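## Task

Take exactly one yellow wire connector from the tool case's lid and get it into the steel junction box; letting it fall in from a short height above the box is acceptable. The task fails if any other connector, including a second yellow one, is in the box at the end, whether or not the robot is holding it. It also fails if any yellow connector is still lifted in the air at the end. The connector must rest in the box on its own, not because the robot is holding it there.

## Robot and tools

Robot: two six-joint arms, left_arm and right_arm, each ending in a two-finger parallel gripper. They share one scene frame. Its origin sits at table-top height (z = 0) above the centre of the robot's foot. +x points forward over the table, +y toward the robot's own left (left_arm's side) and +z up. The table begins near x = +0.15 m. Arm bases sit at (+0.033, +0.346, +0.527) m for left_arm and (+0.033, -0.346, +0.527) m for right_arm. Arm names refer to the robot's own sides, not to sides of a picture.

Gripper frame: the fingers point along the gripper's +z axis and close along its y axis. The reported end_effector_position is the pinch point between the pads, roughly 1 cm behind the fingertips.

Command row: every movement uses rows of 14 numbers, each in [-1, 1]. The first 7 are for left_arm, the last 7 for right_arm, and both halves must be present even when one arm stays still. Each half reads dx, dy, dz, rx, ry, rz, opening. dx to rz form an offset expressed in that gripper's own axes, not the scene axes. It is counted from the gripper's pose in the most recent result that reported it. Before any result in the scene has shown it, and for later calls within the same reply, it is counted from where the gripper is when the action begins. Scale: 1.0 equals 0.6 m of travel or 180 degrees of turn. rx, ry, rz make up a single rotation vector. Opening is absolute, not an offset: +1 is fully open (0.094 m) and -1 is closed. All-zero offsets do not mean hold still; they pull the arm back to the reference pose.

execute_actions(actions, pictures): actions is a list holding at most one item. An empty list returns the current state without commanding anything. {"rows": [...], "steps": n} runs up to 15 rows for up to 15 control steps of 1/30 s each; the default is 15. Each row is held for one step, and the final row repeats if steps exceed rows. Every row is measured from the same reference pose, not from the row before it. {"steps": n} with no rows is a wait of up to 300 steps, counted from the previous result. pictures (true/false) switches camera images on or off. A refused call moves nothing.

move(target, speed): target is one 14-number row as above, same reference. Each gripper travels in a straight line toward its goal, and both arms finish together within 0.5 to 10 s. speed is in m/s, from 0.002 to 0.5, default 0.25; turning is limited to twice that in rad/s. Openings are sent when the move starts. Paths do not avoid obstacles or the other arm. Grippers lag, drift and may overshoot speed, most of all near full reach. Faster contact means harder impact, and a goal set past the contact point presses harder. The result adds a "move:" line giving the ending: done, off_target, moving, held or fault, plus the limits that acted. paced means the sent pose was clipped. held means a safety check blocked some steps, after which the arm may jump forward quickly. The result also gives each gripper's distance from its goal.

wait(seconds): 0 to 10 s with nothing new sent. zoom_image(camera, region): returns a close-up of [x0, y0, x1, y1] pixels, at most 504x504, from cam_head_left, cam_head_right, cam_left_wrist or cam_right_wrist. Each of these images is 504x504. read_manual(section) returns only licence texts. finished_scene(scene) ends the current scene, identified by number, and grades it. This cannot be undone. Replying without any tool call ends everything.

Control details: each step, the commanded pose is clipped to within 70 mm and 16 degrees of the measured pose. Large offsets therefore need several actions; read the pose in each result and send the remainder. Arms tend to settle a centimetre or more short, usually low, and can sag further under repeated zero offsets. To keep an arm in place, send the correction back to its wanted pose in the reply's first call and zeros in later calls, and aim higher if it still sags. Printed hand positions can be off, more so at long reach. The simulation keeps running while you think and write.

Result lines: the state line gives each gripper's position (m) and quat_wxyz. grip_measured is finger opening on the command scale; each gripper's reading carries a fixed error of up to about 1 mm. To hold a part, command about 0.03 below grip_measured for a firm grip, or less below for a lighter one. HELD marks steps where your command was partly or fully withheld. "pose unreachable" means the clearance check altered that arm's command. "Hand target" is the pose the controller is currently driving toward. Joint positions end with the finger opening in metres. Torques carry offsets and noise. Joint limits (rad): waist ±2.880, shoulder 0 to 3.142, elbow 0 to 3.019, wrist pitch -1.693 to 1.571, wrist yaw ±1.571, wrist roll ±2.094.

Avoid: letting the arms collide or push on each other, knocking anything off the table, dropping parts outside the box, slamming or hard pressing, and more than one connector going into the box. Motors warm up while carrying loads; MOTOR HOT appears from 85 °C. At 100 °C the arm goes limp and drops what it holds (OVER-TEMPERATURE FAULT), so do not hold parts longer than needed. Held parts may occasionally be tugged and loose ones pushed. Open the gripper fully over the box so the connector ends up free, then move away and check the images before finishing.

Each tool is called by a JSON object that holds its "fn" and its "kwargs".

## Session

{"fn": "execute_actions", "kwargs": {"actions": []}}

Scene clock: 0.00 s of 9600.00 s.
left_arm: end_effector_position=(+0.3720, +0.4954, +0.3179) grip_measured=+1.000 end_effector_quat_wxyz=(-0.024, +0.696, -0.718, -0.003) | right_arm: end_effector_position=(+0.6353, +0.1123, +0.1373) grip_measured=+1.000 end_effector_quat_wxyz=(+0.243, -0.319, -0.860, -0.316)
Joint positions: left_arm=[ 1.712  0.33   0.43  -0.341  0.112 -1.154  0.094] | right_arm=[ 2.508  1.96   1.908 -0.614  0.086  0.827  0.094]
Joint velocities: left_arm=[-0.005 -0.005  0.002 -0.002 -0.007  0.022  0.   ] | right_arm=[-0.005 -0.015  0.002 -0.007 -0.051 -0.022  0.   ]
Joint torques (N m, as the arm reports them, + toward a larger angle): no reading
Hand target (left_arm): +0.377, +0.497, +0.319; -0.029, +0.695, -0.718, -0.001
Hand target (right_arm): +0.632, +0.109, +0.128; -0.244, +0.321, +0.861, +0.310

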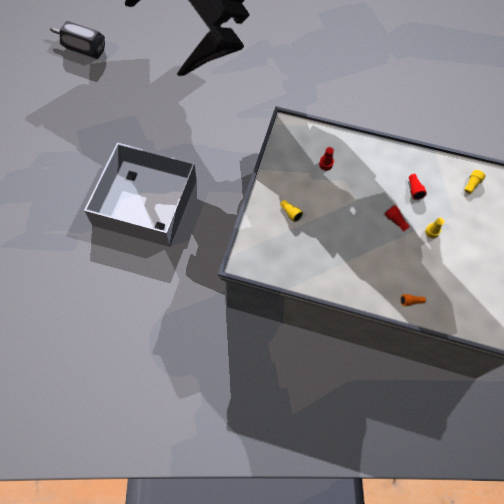

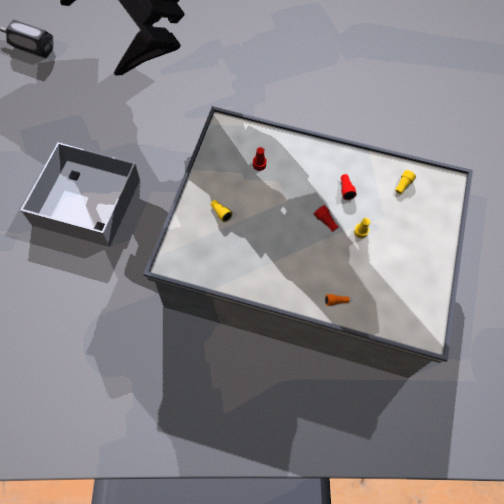

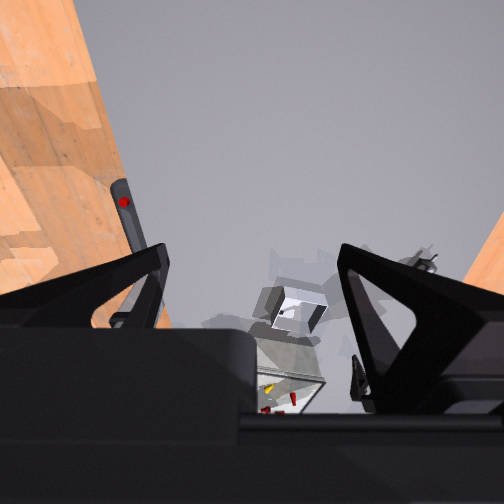

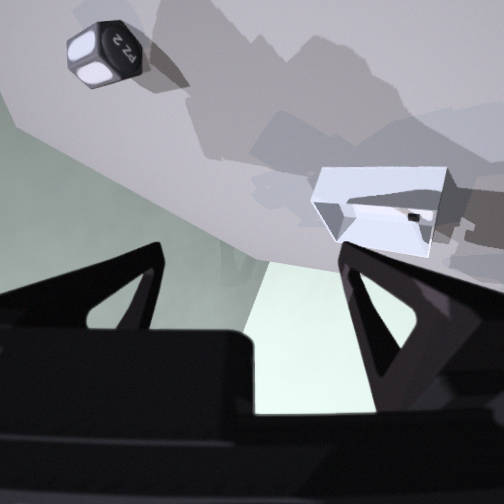

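{"fn": "move", "kwargs": {"target": [0.89,-0.065,0.2,0,0,0.24,0.1,-0.006,-0.422,-0.735,0,0,0,1], "speed": 0.3}}

Scene clock: 4.50 s of 9600.00 s.
left_arm: end_effector_position=(+0.3951, -0.0291, +0.1686) grip_measured=+0.102 end_effector_quat_wxyz=(-0.016, +0.395, -0.918, -0.014) | right_arm: end_effector_position=(+0.5613, -0.3438, +0.3500) grip_measured=+1.000 end_effector_quat_wxyz=(+0.231, -0.319, -0.863, -0.315)
Joint positions: left_arm=[ 0.456  1.914  1.094  0.265 -1.081 -0.954  0.052] | right_arm=[ 1.951  0.813  1.146 -1.025 -0.342  0.472  0.094]
Joint velocities: left_arm=[-0.015 -0.005  0.007  0.002  0.051  0.081  0.   ] | right_arm=[-0.005 -0.024 -0.002 -0.012 -0.022 -0.007  0.   ]
Joint torques (N m, as the arm reports them, + toward a larger angle): left_arm=[-15.12  -7.16  -0.44  -0.65  -0.08   0.16] | right_arm=[  2.6  -13.99   3.7   -0.66  -0.65  -0.07]
Hand target (left_arm): +0.398, -0.032, +0.173; +0.015, -0.387, +0.922, +0.012
Hand target (right_arm): +0.557, -0.343, +0.347; -0.239, +0.315, +0.863, +0.314
Off the commanded pose (left_arm): 0.012 m, 2 deg.
Off the commanded pose (right_arm): 0.014 m, 1 deg.
move: off_target (left_arm, right_arm)

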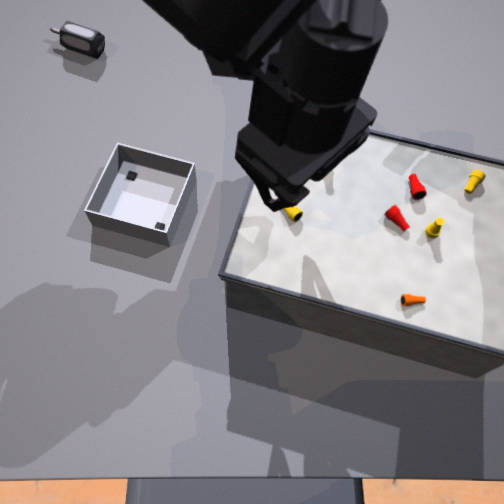

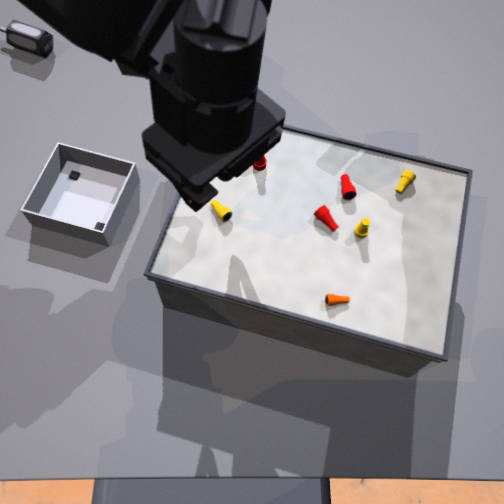

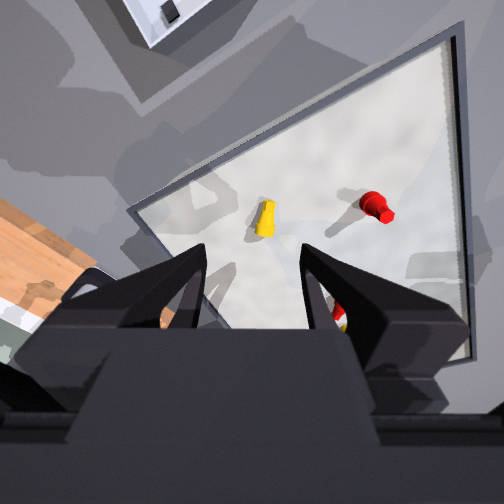

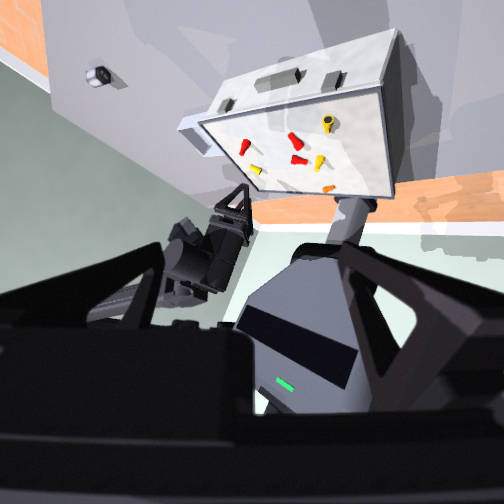

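{"fn": "move", "kwargs": {"target": [0.01,-0.012,0.06,0,0,0,0.1,0,0,0,0,0,0,1], "speed": 0.12}}

Scene clock: 5.70 s of 9600.00 s.
left_arm: end_effector_position=(+0.3951, -0.0373, +0.1382) grip_measured=+0.102 end_effector_quat_wxyz=(-0.013, +0.393, -0.919, -0.013) | right_arm: end_effector_position=(+0.5613, -0.3438, +0.3500) grip_measured=+1.000 end_effector_quat_wxyz=(+0.231, -0.318, -0.864, -0.315)
Joint positions: left_arm=[ 0.497  1.972  1.15   0.297 -1.041 -0.913  0.052] | right_arm=[ 1.951  0.813  1.146 -1.025 -0.342  0.469  0.094]
Joint velocities: left_arm=[-0.005 -0.005  0.017 -0.007 -0.022  0.007  0.   ] | right_arm=[-0.005 -0.005 -0.002 -0.012 -0.037 -0.037  0.   ]
Joint torques (N m, as the arm reports them, + toward a larger angle): left_arm=[-14.73  -6.8   -0.46   0.7    0.12   0.16] | right_arm=[  3.1  -14.6    3.66  -0.26  -0.51   0.07]
Hand target (left_arm): +0.397, -0.036, +0.132; +0.016, -0.395, +0.918, +0.014
Hand target (right_arm): +0.561, -0.344, +0.350; -0.231, +0.319, +0.863, +0.315
Off the commanded pose (left_arm): 0.006 m, 0 deg.
Off the commanded pose (right_arm): 0.000 m, 0 deg.
move: done

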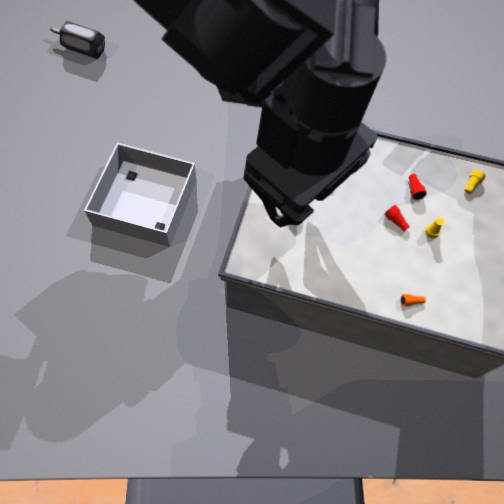

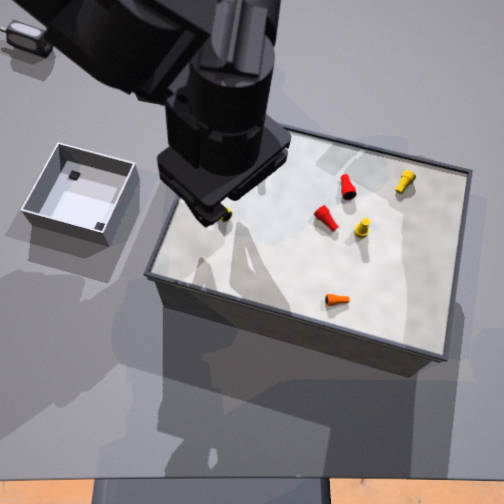

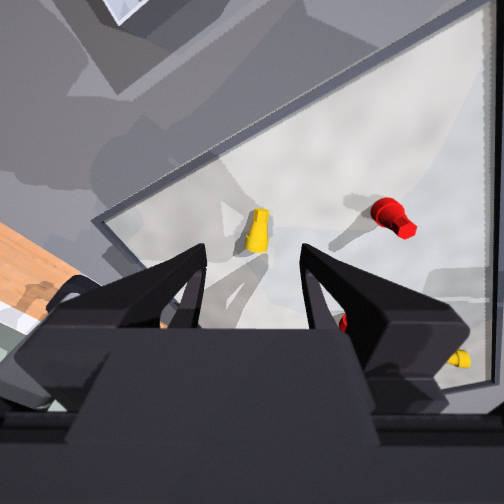

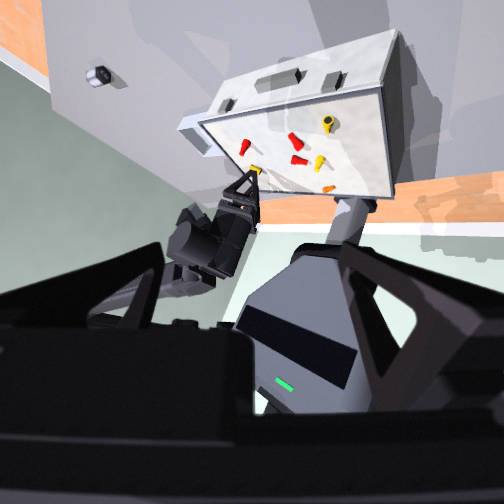

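{"fn": "move", "kwargs": {"target": [-0.003,0.0,0.045,0,0,0,0.1,0,0,0,0,0,0,1], "speed": 0.07}}

Scene clock: 7.13 s of 9600.00 s.
left_arm: end_effector_position=(+0.3978, -0.0359, +0.1189) grip_measured=+0.102 end_effector_quat_wxyz=(-0.011, +0.393, -0.920, -0.010) | right_arm: end_effector_position=(+0.5613, -0.3438, +0.3500) grip_measured=+1.000 end_effector_quat_wxyz=(+0.231, -0.318, -0.864, -0.315)
Joint positions: left_arm=[ 0.528  1.992  1.174  0.316 -1.006 -0.884  0.052] | right_arm=[ 1.951  0.813  1.146 -1.025 -0.342  0.469  0.094]
Joint velocities: left_arm=[-0.015 -0.005 -0.002  0.007 -0.022  0.007 -0.   ] | right_arm=[ 0.005  0.015 -0.012 -0.012  0.066  0.022  0.   ]
Joint torques (N m, as the arm reports them, + toward a larger angle): left_arm=[-14.32  -6.52  -0.7    0.82   0.13   0.13] | right_arm=[  4.02 -14.18   3.6   -0.19  -0.5    0.02]
Hand target (left_arm): +0.397, -0.034, +0.112; +0.014, -0.393, +0.919, +0.012
Hand target (right_arm): +0.561, -0.344, +0.350; -0.231, +0.318, +0.864, +0.315
Off the commanded pose (left_arm): 0.008 m, 0 deg.
Off the commanded pose (right_arm): 0.000 m, 0 deg.
move: done

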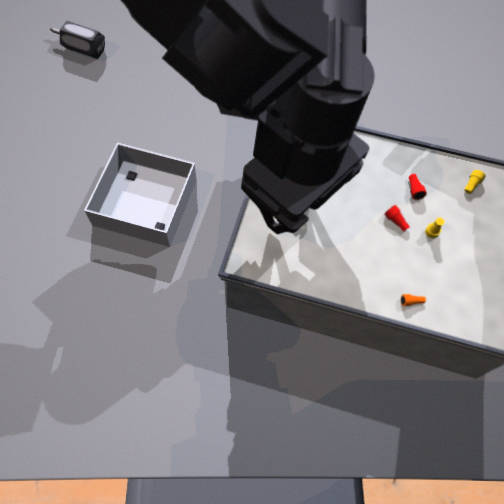

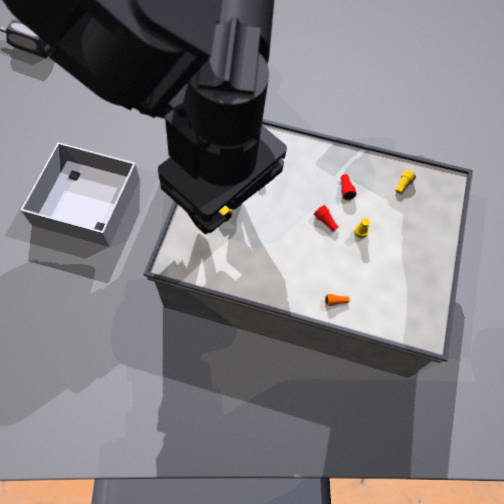

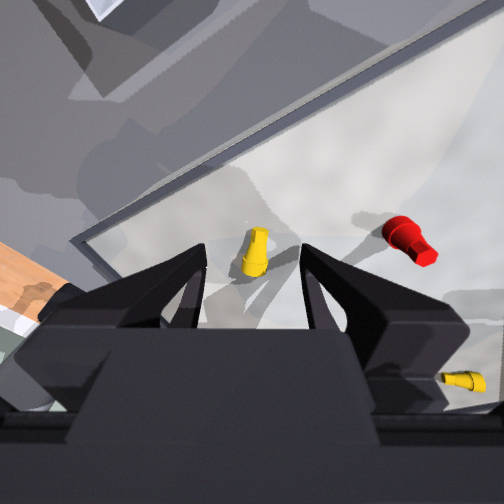

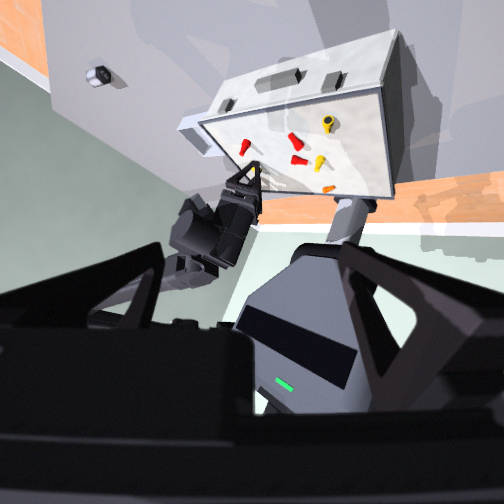

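{"fn": "move", "kwargs": {"target": [0,0.003,0.02,0,0,0,-0.4,0,0,0,0,0,0,1], "speed": 0.04}}

{"fn": "move", "kwargs": {"target": [0,0,0,0,0,0,-0.84,0,0,0,0,0,0,1], "speed": 0.05}}

Scene clock: 8.30 s of 9600.00 s.
left_arm: end_effector_position=(+0.3973, -0.0379, +0.1181) grip_measured=-0.398 end_effector_quat_wxyz=(-0.008, +0.391, -0.920, -0.004) | right_arm: end_effector_position=(+0.5613, -0.3438, +0.3500) grip_measured=+1.000 end_effector_quat_wxyz=(+0.231, -0.318, -0.864, -0.315)
Joint positions: left_arm=[ 0.529  1.993  1.174  0.319 -0.993 -0.878  0.028] | right_arm=[ 1.951  0.813  1.146 -1.025 -0.342  0.469  0.094]
Joint velocities: left_arm=[-0.015  0.005 -0.002  0.012  0.037 -0.007  0.   ] | right_arm=[-0.005 -0.005 -0.032  0.002  0.037 -0.037  0.   ]
Joint torques (N m, as the arm reports them, + toward a larger angle): left_arm=[-13.71  -6.    -0.5    0.77   0.15   0.15] | right_arm=[  3.18 -15.24   3.5   -0.2   -0.51   0.07]
Hand target (left_arm): +0.396, -0.034, +0.107; +0.011, -0.393, +0.920, +0.010
Hand target (right_arm): +0.561, -0.344, +0.350; -0.231, +0.318, +0.864, +0.315
Off the commanded pose (left_arm): 0.012 m, 1 deg.
Off the commanded pose (right_arm): 0.000 m, 0 deg.
move: off_target (left_arm)

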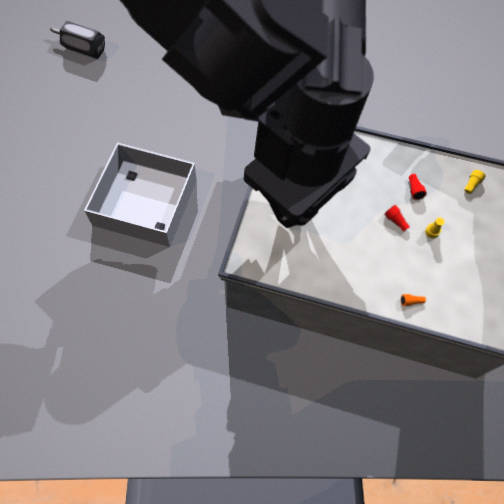

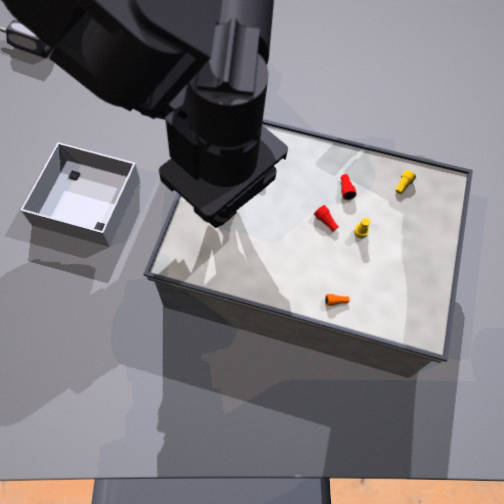

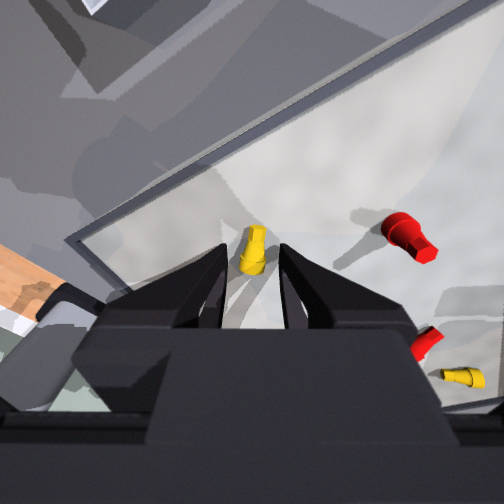

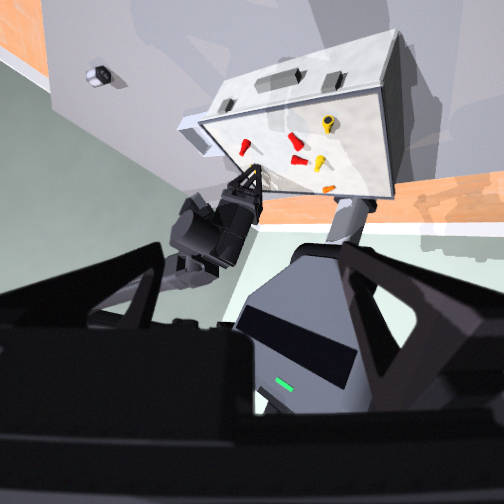

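Scene clock: 8.80 s of 9600.00 s.
left_arm: end_effector_position=(+0.3973, -0.0379, +0.1181) grip_measured=-0.762 end_effector_quat_wxyz=(-0.008, +0.391, -0.920, -0.004) | right_arm: end_effector_position=(+0.5613, -0.3438, +0.3500) grip_measured=+1.000 end_effector_quat_wxyz=(+0.231, -0.318, -0.864, -0.315)
Joint positions: left_arm=[ 0.529  1.993  1.174  0.319 -0.993 -0.878  0.011] | right_arm=[ 1.951  0.813  1.146 -1.025 -0.342  0.469  0.094]
Joint velocities: left_arm=[ 0.005 -0.005 -0.002 -0.022  0.022 -0.022 -0.001] | right_arm=[ 0.015  0.024  0.002 -0.002 -0.007 -0.022  0.   ]
Joint torques (N m, as the arm reports them, + toward a larger angle): left_arm=[-15.17  -7.24  -1.34   0.06   0.04   0.06] | right_arm=[  3.52 -14.51   3.6   -0.26  -0.5    0.03]
Hand target (left_arm): +0.397, -0.038, +0.118; +0.008, -0.391, +0.920, +0.004
Hand target (right_arm): +0.561, -0.344, +0.350; -0.231, +0.318, +0.864, +0.315
Off the commanded pose (left_arm): 0.000 m, 0 deg.
Off the commanded pose (right_arm): 0.000 m, 0 deg.
move: done

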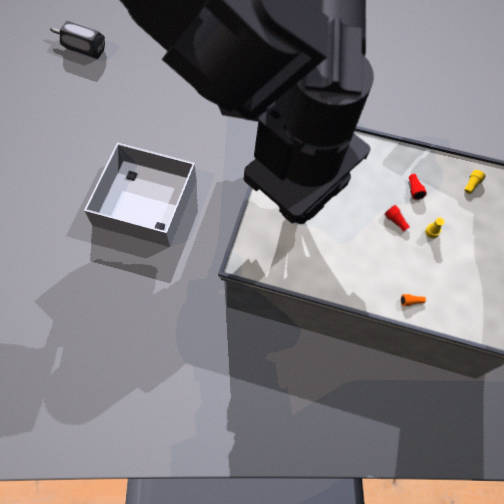

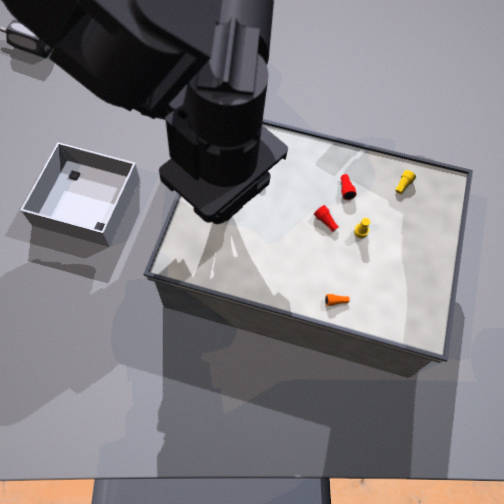

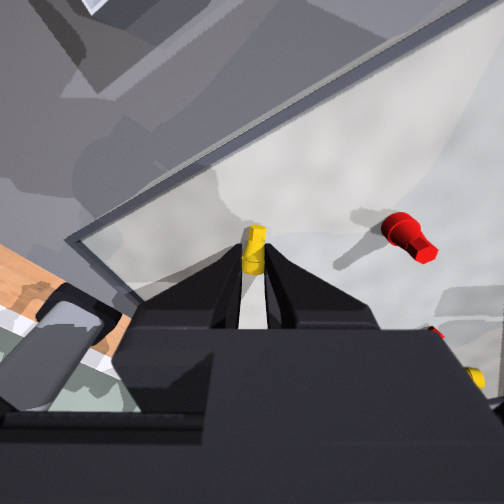

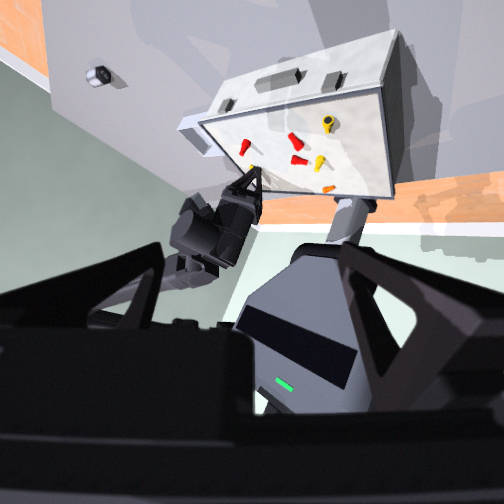

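{"fn": "move", "kwargs": {"target": [0,0,-0.07,0,0,0,-0.81,0,0,0,0,0,0,1], "speed": 0.12}}

{"fn": "move", "kwargs": {"target": [-0.29,0.117,0.0,0,0,0,-0.81,0,0,0,0,0,0,1], "speed": 0.2}}

{"fn": "move", "kwargs": {"target": [0,0,0.13,0,0,0,-0.81,0,0,0,0,0,0,1], "speed": 0.15}}

Scene clock: 10.97 s of 9600.00 s.
left_arm: end_effector_position=(+0.3955, -0.0338, +0.1545) grip_measured=-0.762 end_effector_quat_wxyz=(-0.007, +0.388, -0.922, -0.009) | right_arm: end_effector_position=(+0.5613, -0.3438, +0.3500) grip_measured=+1.000 end_effector_quat_wxyz=(+0.231, -0.318, -0.864, -0.315)
Joint positions: left_arm=[ 0.477  1.935  1.121  0.259 -1.046 -0.933  0.011] | right_arm=[ 1.951  0.813  1.146 -1.025 -0.342  0.469  0.094]
Joint velocities: left_arm=[-0.005 -0.015  0.012  0.022 -0.022  0.022  0.   ] | right_arm=[-0.005 -0.005 -0.012 -0.007  0.007  0.051  0.   ]
Joint torques (N m, as the arm reports them, + toward a larger angle): left_arm=[-15.95  -6.87  -0.79  -0.25  -0.07  -0.04] | right_arm=[  3.41 -14.71   3.56  -0.23  -0.5    0.04]
Hand target (left_arm): +0.396, -0.039, +0.160; +0.007, -0.391, +0.920, +0.004
Hand target (right_arm): +0.561, -0.344, +0.350; -0.231, +0.318, +0.864, +0.315
Off the commanded pose (left_arm): 0.007 m, 1 deg.
Off the commanded pose (right_arm): 0.000 m, 0 deg.
move: done

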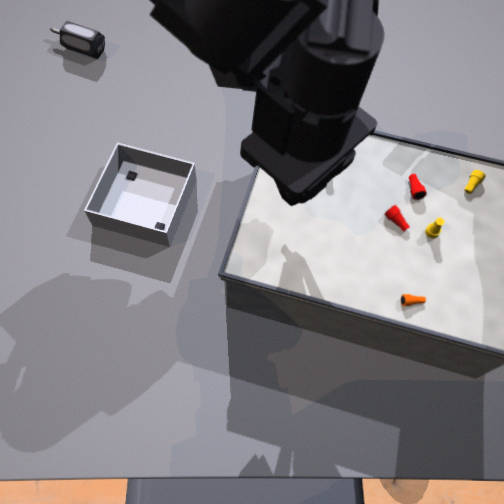

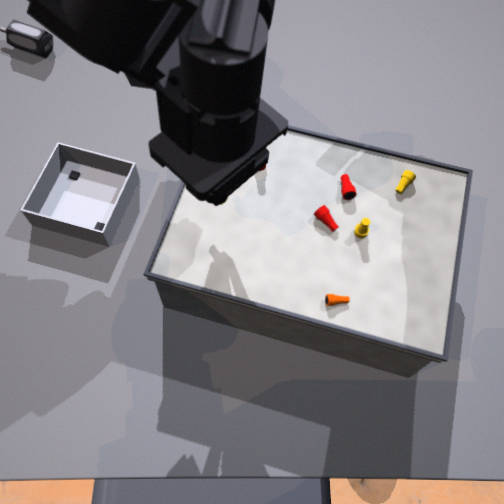

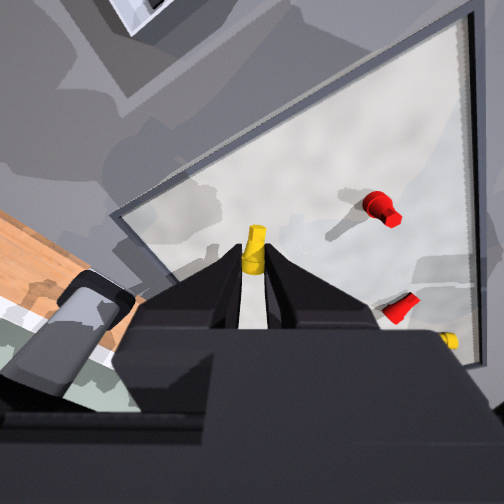

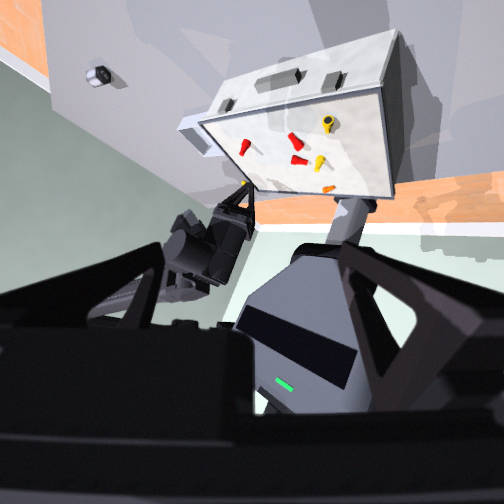

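Scene clock: 12.33 s of 9600.00 s.
left_arm: end_effector_position=(+0.4775, +0.1383, +0.1633) grip_measured=-0.762 end_effector_quat_wxyz=(-0.018, +0.403, -0.915, -0.004) | right_arm: end_effector_position=(+0.5613, -0.3438, +0.3500) grip_measured=+1.000 end_effector_quat_wxyz=(+0.231, -0.318, -0.864, -0.315)
Joint positions: left_arm=[ 0.672  1.495  0.907  0.201 -0.872 -0.778  0.011] | right_arm=[ 1.951  0.813  1.146 -1.025 -0.342  0.469  0.094]
Joint velocities: left_arm=[-0.005  0.015 -0.002 -0.002 -0.007 -0.095 -0.   ] | right_arm=[ 0.005 -0.005  0.022  0.007 -0.037  0.007  0.   ]
Joint torques (N m, as the arm reports them, + toward a larger angle): left_arm=[-8.98 -8.83 -1.52 -0.55  0.13  0.13] | right_arm=[  3.71 -15.18   3.56  -0.15  -0.55   0.05]
Hand target (left_arm): +0.468, +0.139, +0.162; +0.009, -0.388, +0.922, +0.009
Hand target (right_arm): +0.561, -0.344, +0.350; -0.231, +0.318, +0.864, +0.315
Off the commanded pose (left_arm): 0.012 m, 2 deg.
Off the commanded pose (right_arm): 0.000 m, 0 deg.
move: off_target (left_arm)

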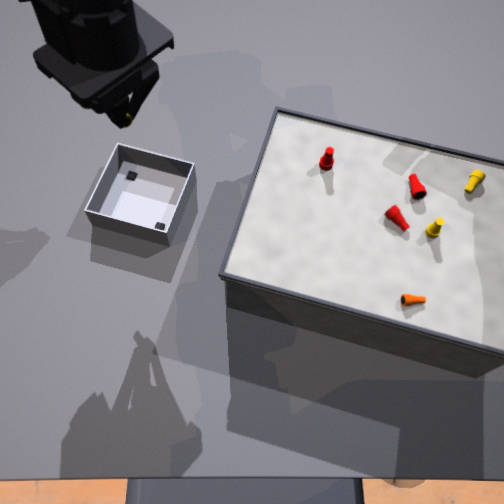

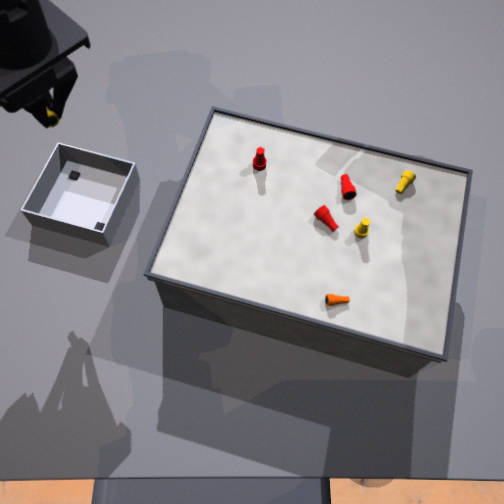

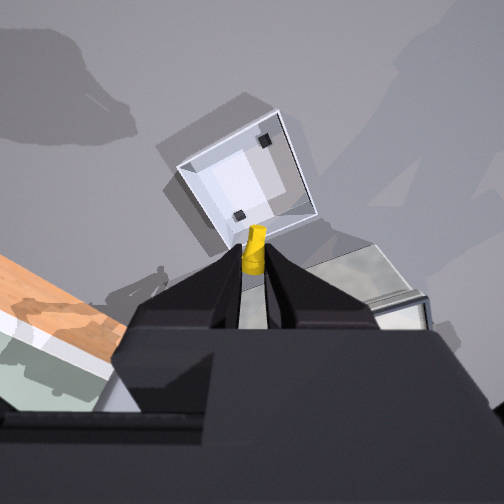

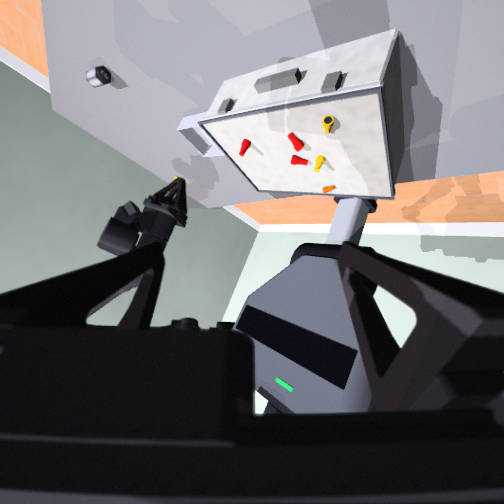

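Scene clock: 13.23 s of 9600.00 s.
left_arm: end_effector_position=(+0.4751, +0.1402, +0.0887) grip_measured=-0.762 end_effector_quat_wxyz=(-0.013, +0.402, -0.915, -0.005) | right_arm: end_effector_position=(+0.5613, -0.3438, +0.3500) grip_measured=+1.000 end_effector_quat_wxyz=(+0.231, -0.318, -0.864, -0.315)
Joint positions: left_arm=[ 0.789  1.638  1.009  0.271 -0.761 -0.726  0.011] | right_arm=[ 1.951  0.813  1.146 -1.025 -0.342  0.469  0.094]
Joint velocities: left_arm=[-0.015  0.005  0.012 -0.012 -0.022 -0.022 -0.001] | right_arm=[ 0.005 -0.015  0.007 -0.022  0.095  0.066  0.   ]
Joint torques (N m, as the arm reports them, + toward a larger angle): left_arm=[-10.1   -9.16  -0.7    0.92   0.14   0.17] | right_arm=[  3.6  -14.48   3.56  -0.22  -0.5    0.  ]
Hand target (left_arm): +0.479, +0.141, +0.086; +0.019, -0.403, +0.915, +0.004
Hand target (right_arm): +0.561, -0.344, +0.350; -0.231, +0.318, +0.864, +0.315
Off the commanded pose (left_arm): 0.006 m, 1 deg.
Off the commanded pose (right_arm): 0.000 m, 0 deg.
move: done

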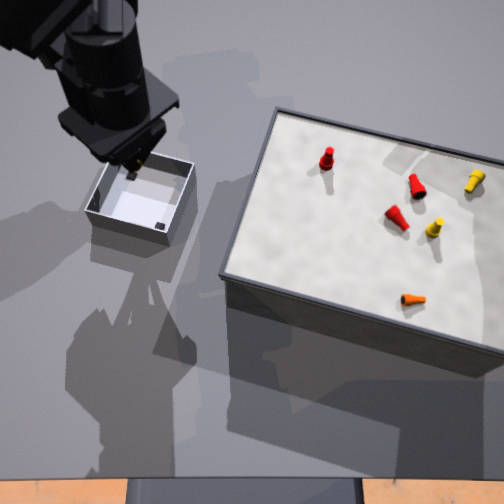

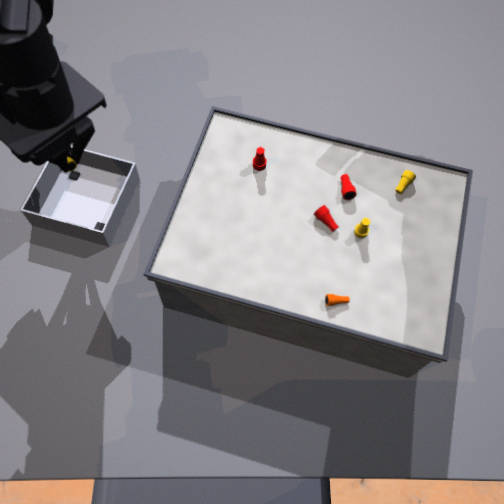

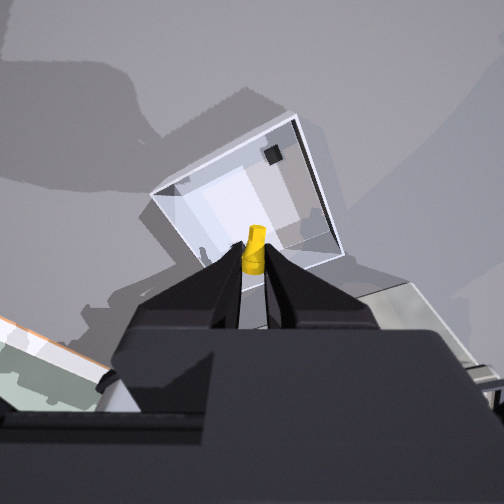

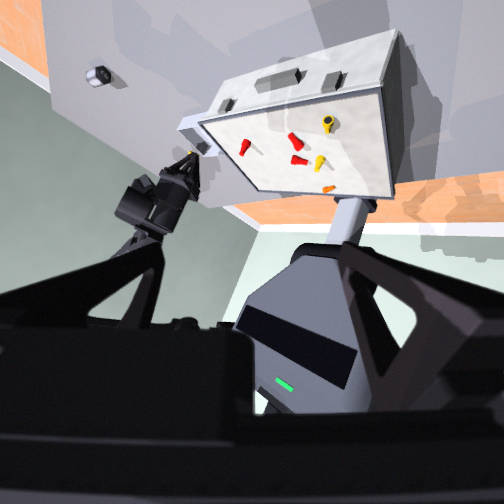

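{"fn": "move", "kwargs": {"target": [0.02,0,0.075,0,0,0,-0.81,0,0,0,0,0,0,1], "speed": 0.1}}

{"fn": "move", "kwargs": {"target": [0,0,0,0,0,0,-0.45,0,0,0,0,0,0,1], "speed": 0.1}}

{"fn": "move", "kwargs": {"target": [0,0,-0.1,0,0,0,-0.45,0,0,0,0,0,0,1], "speed": 0.15}}

Scene clock: 14.60 s of 9600.00 s.
left_arm: end_effector_position=(+0.4634, +0.1299, +0.0480) grip_measured=-0.762 end_effector_quat_wxyz=(-0.006, +0.400, -0.916, -0.005) | right_arm: end_effector_position=(+0.5613, -0.3438, +0.3500) grip_measured=+1.000 end_effector_quat_wxyz=(+0.231, -0.318, -0.864, -0.315)
Joint positions: left_arm=[ 0.83   1.742  1.076  0.304 -0.718 -0.713  0.011] | right_arm=[ 1.951  0.813  1.146 -1.025 -0.342  0.469  0.094]
Joint velocities: left_arm=[-0.005 -0.005  0.012  0.002  0.037 -0.007 -0.   ] | right_arm=[-0.005 -0.005  0.002  0.007  0.081 -0.051  0.   ]
Joint torques (N m, as the arm reports them, + toward a larger angle): left_arm=[-9.55 -9.34 -1.07  0.93  0.15  0.13] | right_arm=[  3.61 -14.56   3.49  -0.38  -0.51   0.06]
Hand target (left_arm): +0.468, +0.133, +0.044; +0.013, -0.402, +0.915, +0.005
Hand target (right_arm): +0.561, -0.344, +0.350; -0.231, +0.318, +0.864, +0.315
Off the commanded pose (left_arm): 0.007 m, 1 deg.
Off the commanded pose (right_arm): 0.000 m, 0 deg.
move: done

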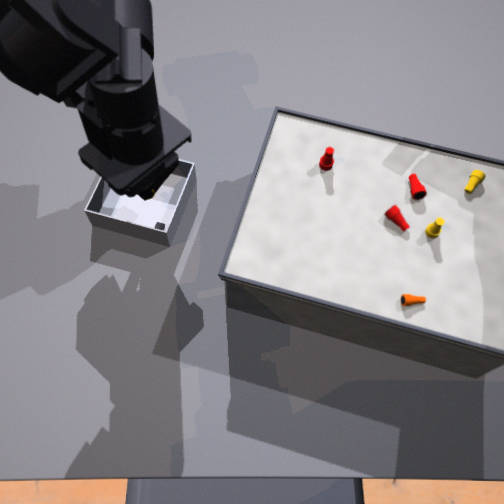

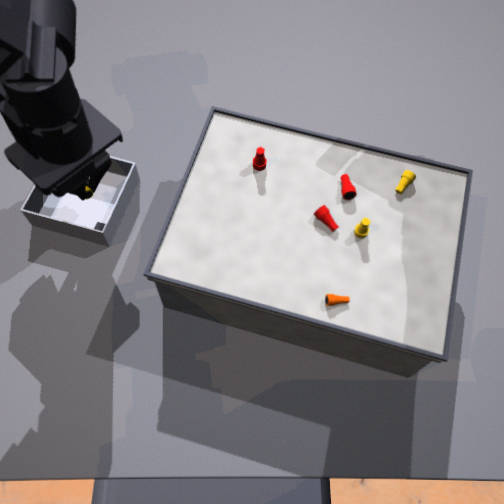

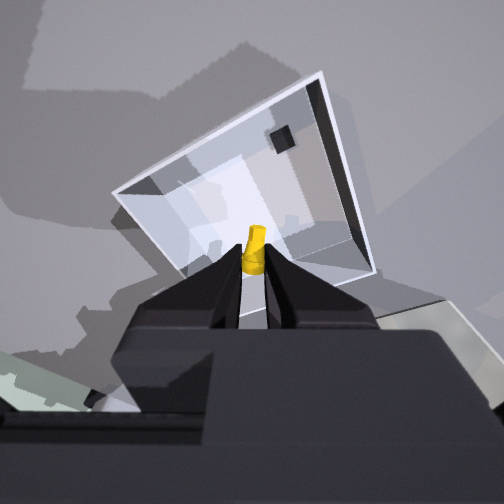

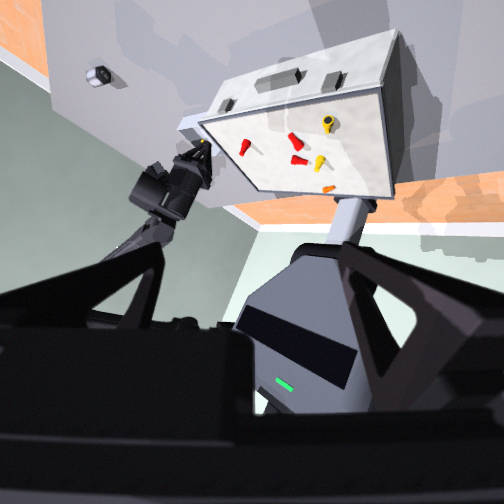

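Scene clock: 15.10 s of 9600.00 s.
left_arm: end_effector_position=(+0.4634, +0.1299, +0.0480) grip_measured=-0.452 end_effector_quat_wxyz=(-0.006, +0.400, -0.916, -0.005) | right_arm: end_effector_position=(+0.5613, -0.3438, +0.3500) grip_measured=+1.000 end_effector_quat_wxyz=(+0.231, -0.318, -0.864, -0.315)
Joint positions: left_arm=[ 0.83   1.742  1.076  0.304 -0.718 -0.713  0.026] | right_arm=[ 1.951  0.813  1.146 -1.025 -0.342  0.469  0.094]
Joint velocities: left_arm=[-0.005  0.005  0.007  0.002  0.022  0.022  0.   ] | right_arm=[ 0.005  0.005 -0.007 -0.007 -0.037 -0.007  0.   ]
Joint torques (N m, as the arm reports them, + toward a larger angle): left_arm=[-10.24  -9.43  -1.7    0.13   0.05   0.05] | right_arm=[  3.57 -14.31   3.58  -0.14  -0.53   0.01]
Hand target (left_arm): +0.463, +0.130, +0.048; +0.006, -0.400, +0.916, +0.005
Hand target (right_arm): +0.561, -0.344, +0.350; -0.231, +0.318, +0.864, +0.315
Off the commanded pose (left_arm): 0.000 m, 0 deg.
Off the commanded pose (right_arm): 0.000 m, 0 deg.
move: done

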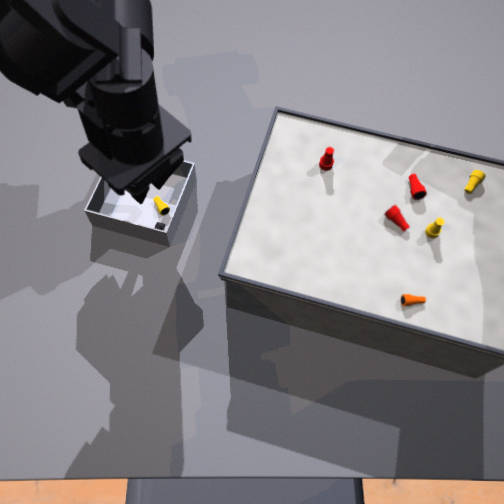

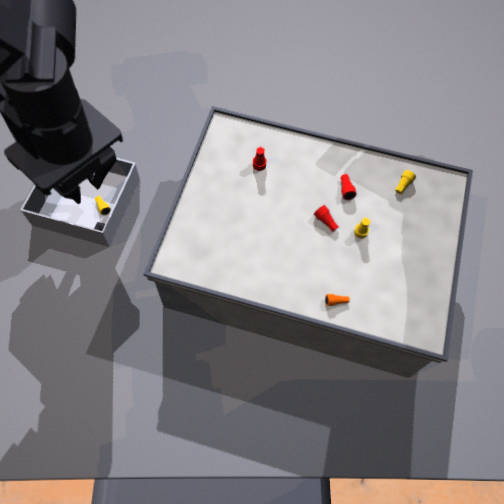

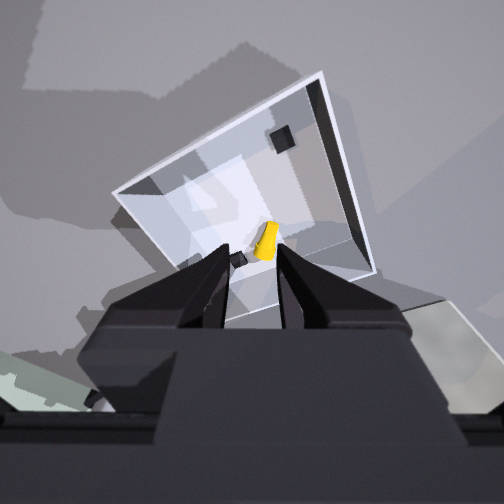

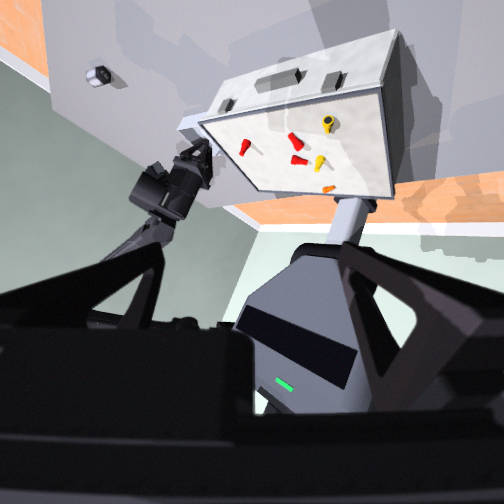

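Scene clock: 15.93 s of 9600.00 s.
left_arm: end_effector_position=(+0.4722, +0.1277, +0.1060) grip_measured=-0.452 end_effector_quat_wxyz=(-0.014, +0.404, -0.915, -0.001) | right_arm: end_effector_position=(+0.5613, -0.3438, +0.3500) grip_measured=+1.000 end_effector_quat_wxyz=(+0.231, -0.318, -0.864, -0.315)
Joint positions: left_arm=[ 0.749  1.628  0.99   0.273 -0.792 -0.744  0.026] | right_arm=[ 1.951  0.813  1.146 -1.025 -0.342  0.469  0.094]
Joint velocities: left_arm=[-0.015  0.005 -0.007 -0.002 -0.007 -0.066 -0.001] | right_arm=[ 0.005 -0.005 -0.002  0.002  0.007 -0.007  0.   ]
Joint torques (N m, as the arm reports them, + toward a larger angle): left_arm=[-10.22  -9.74  -2.34  -0.61  -0.05  -0.05] | right_arm=[  3.4  -14.59   3.64  -0.45  -0.56   0.02]
Hand target (left_arm): +0.463, +0.128, +0.108; +0.006, -0.401, +0.916, +0.005
Hand target (right_arm): +0.561, -0.344, +0.350; -0.231, +0.318, +0.864, +0.315
Off the commanded pose (left_arm): 0.010 m, 1 deg.
Off the commanded pose (right_arm): 0.000 m, 0 deg.
move: done

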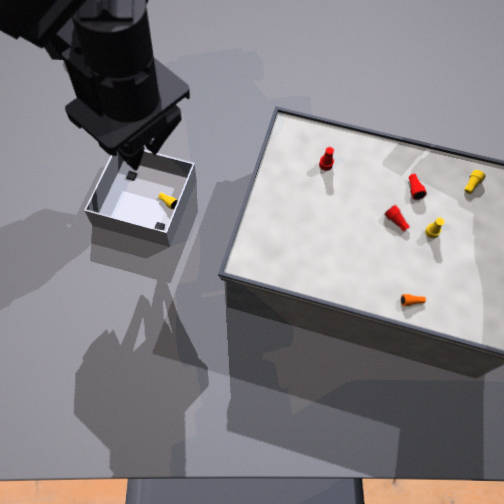

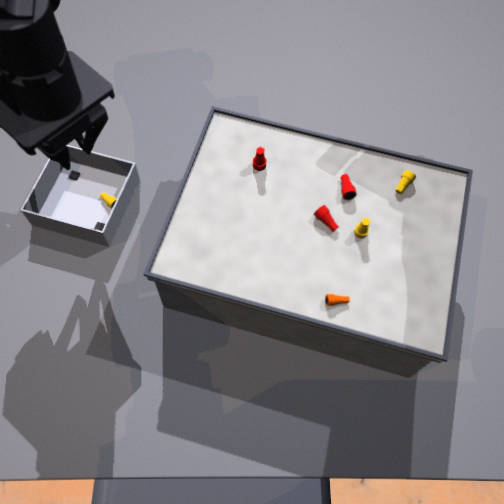

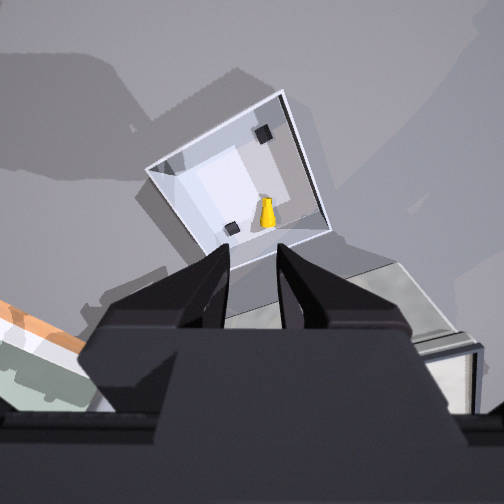

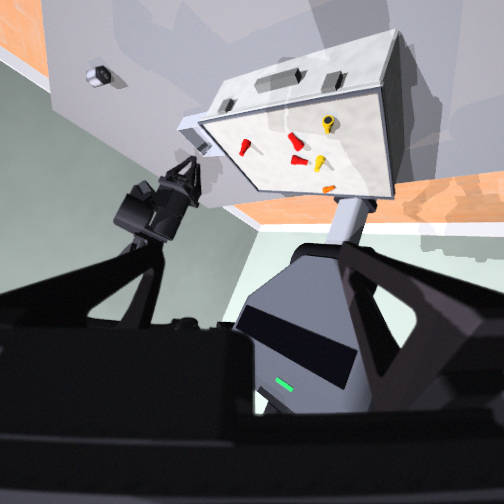

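{"fn": "finished_scene", "kwargs": {"scene": 2}}

The scene is finished: the task was done.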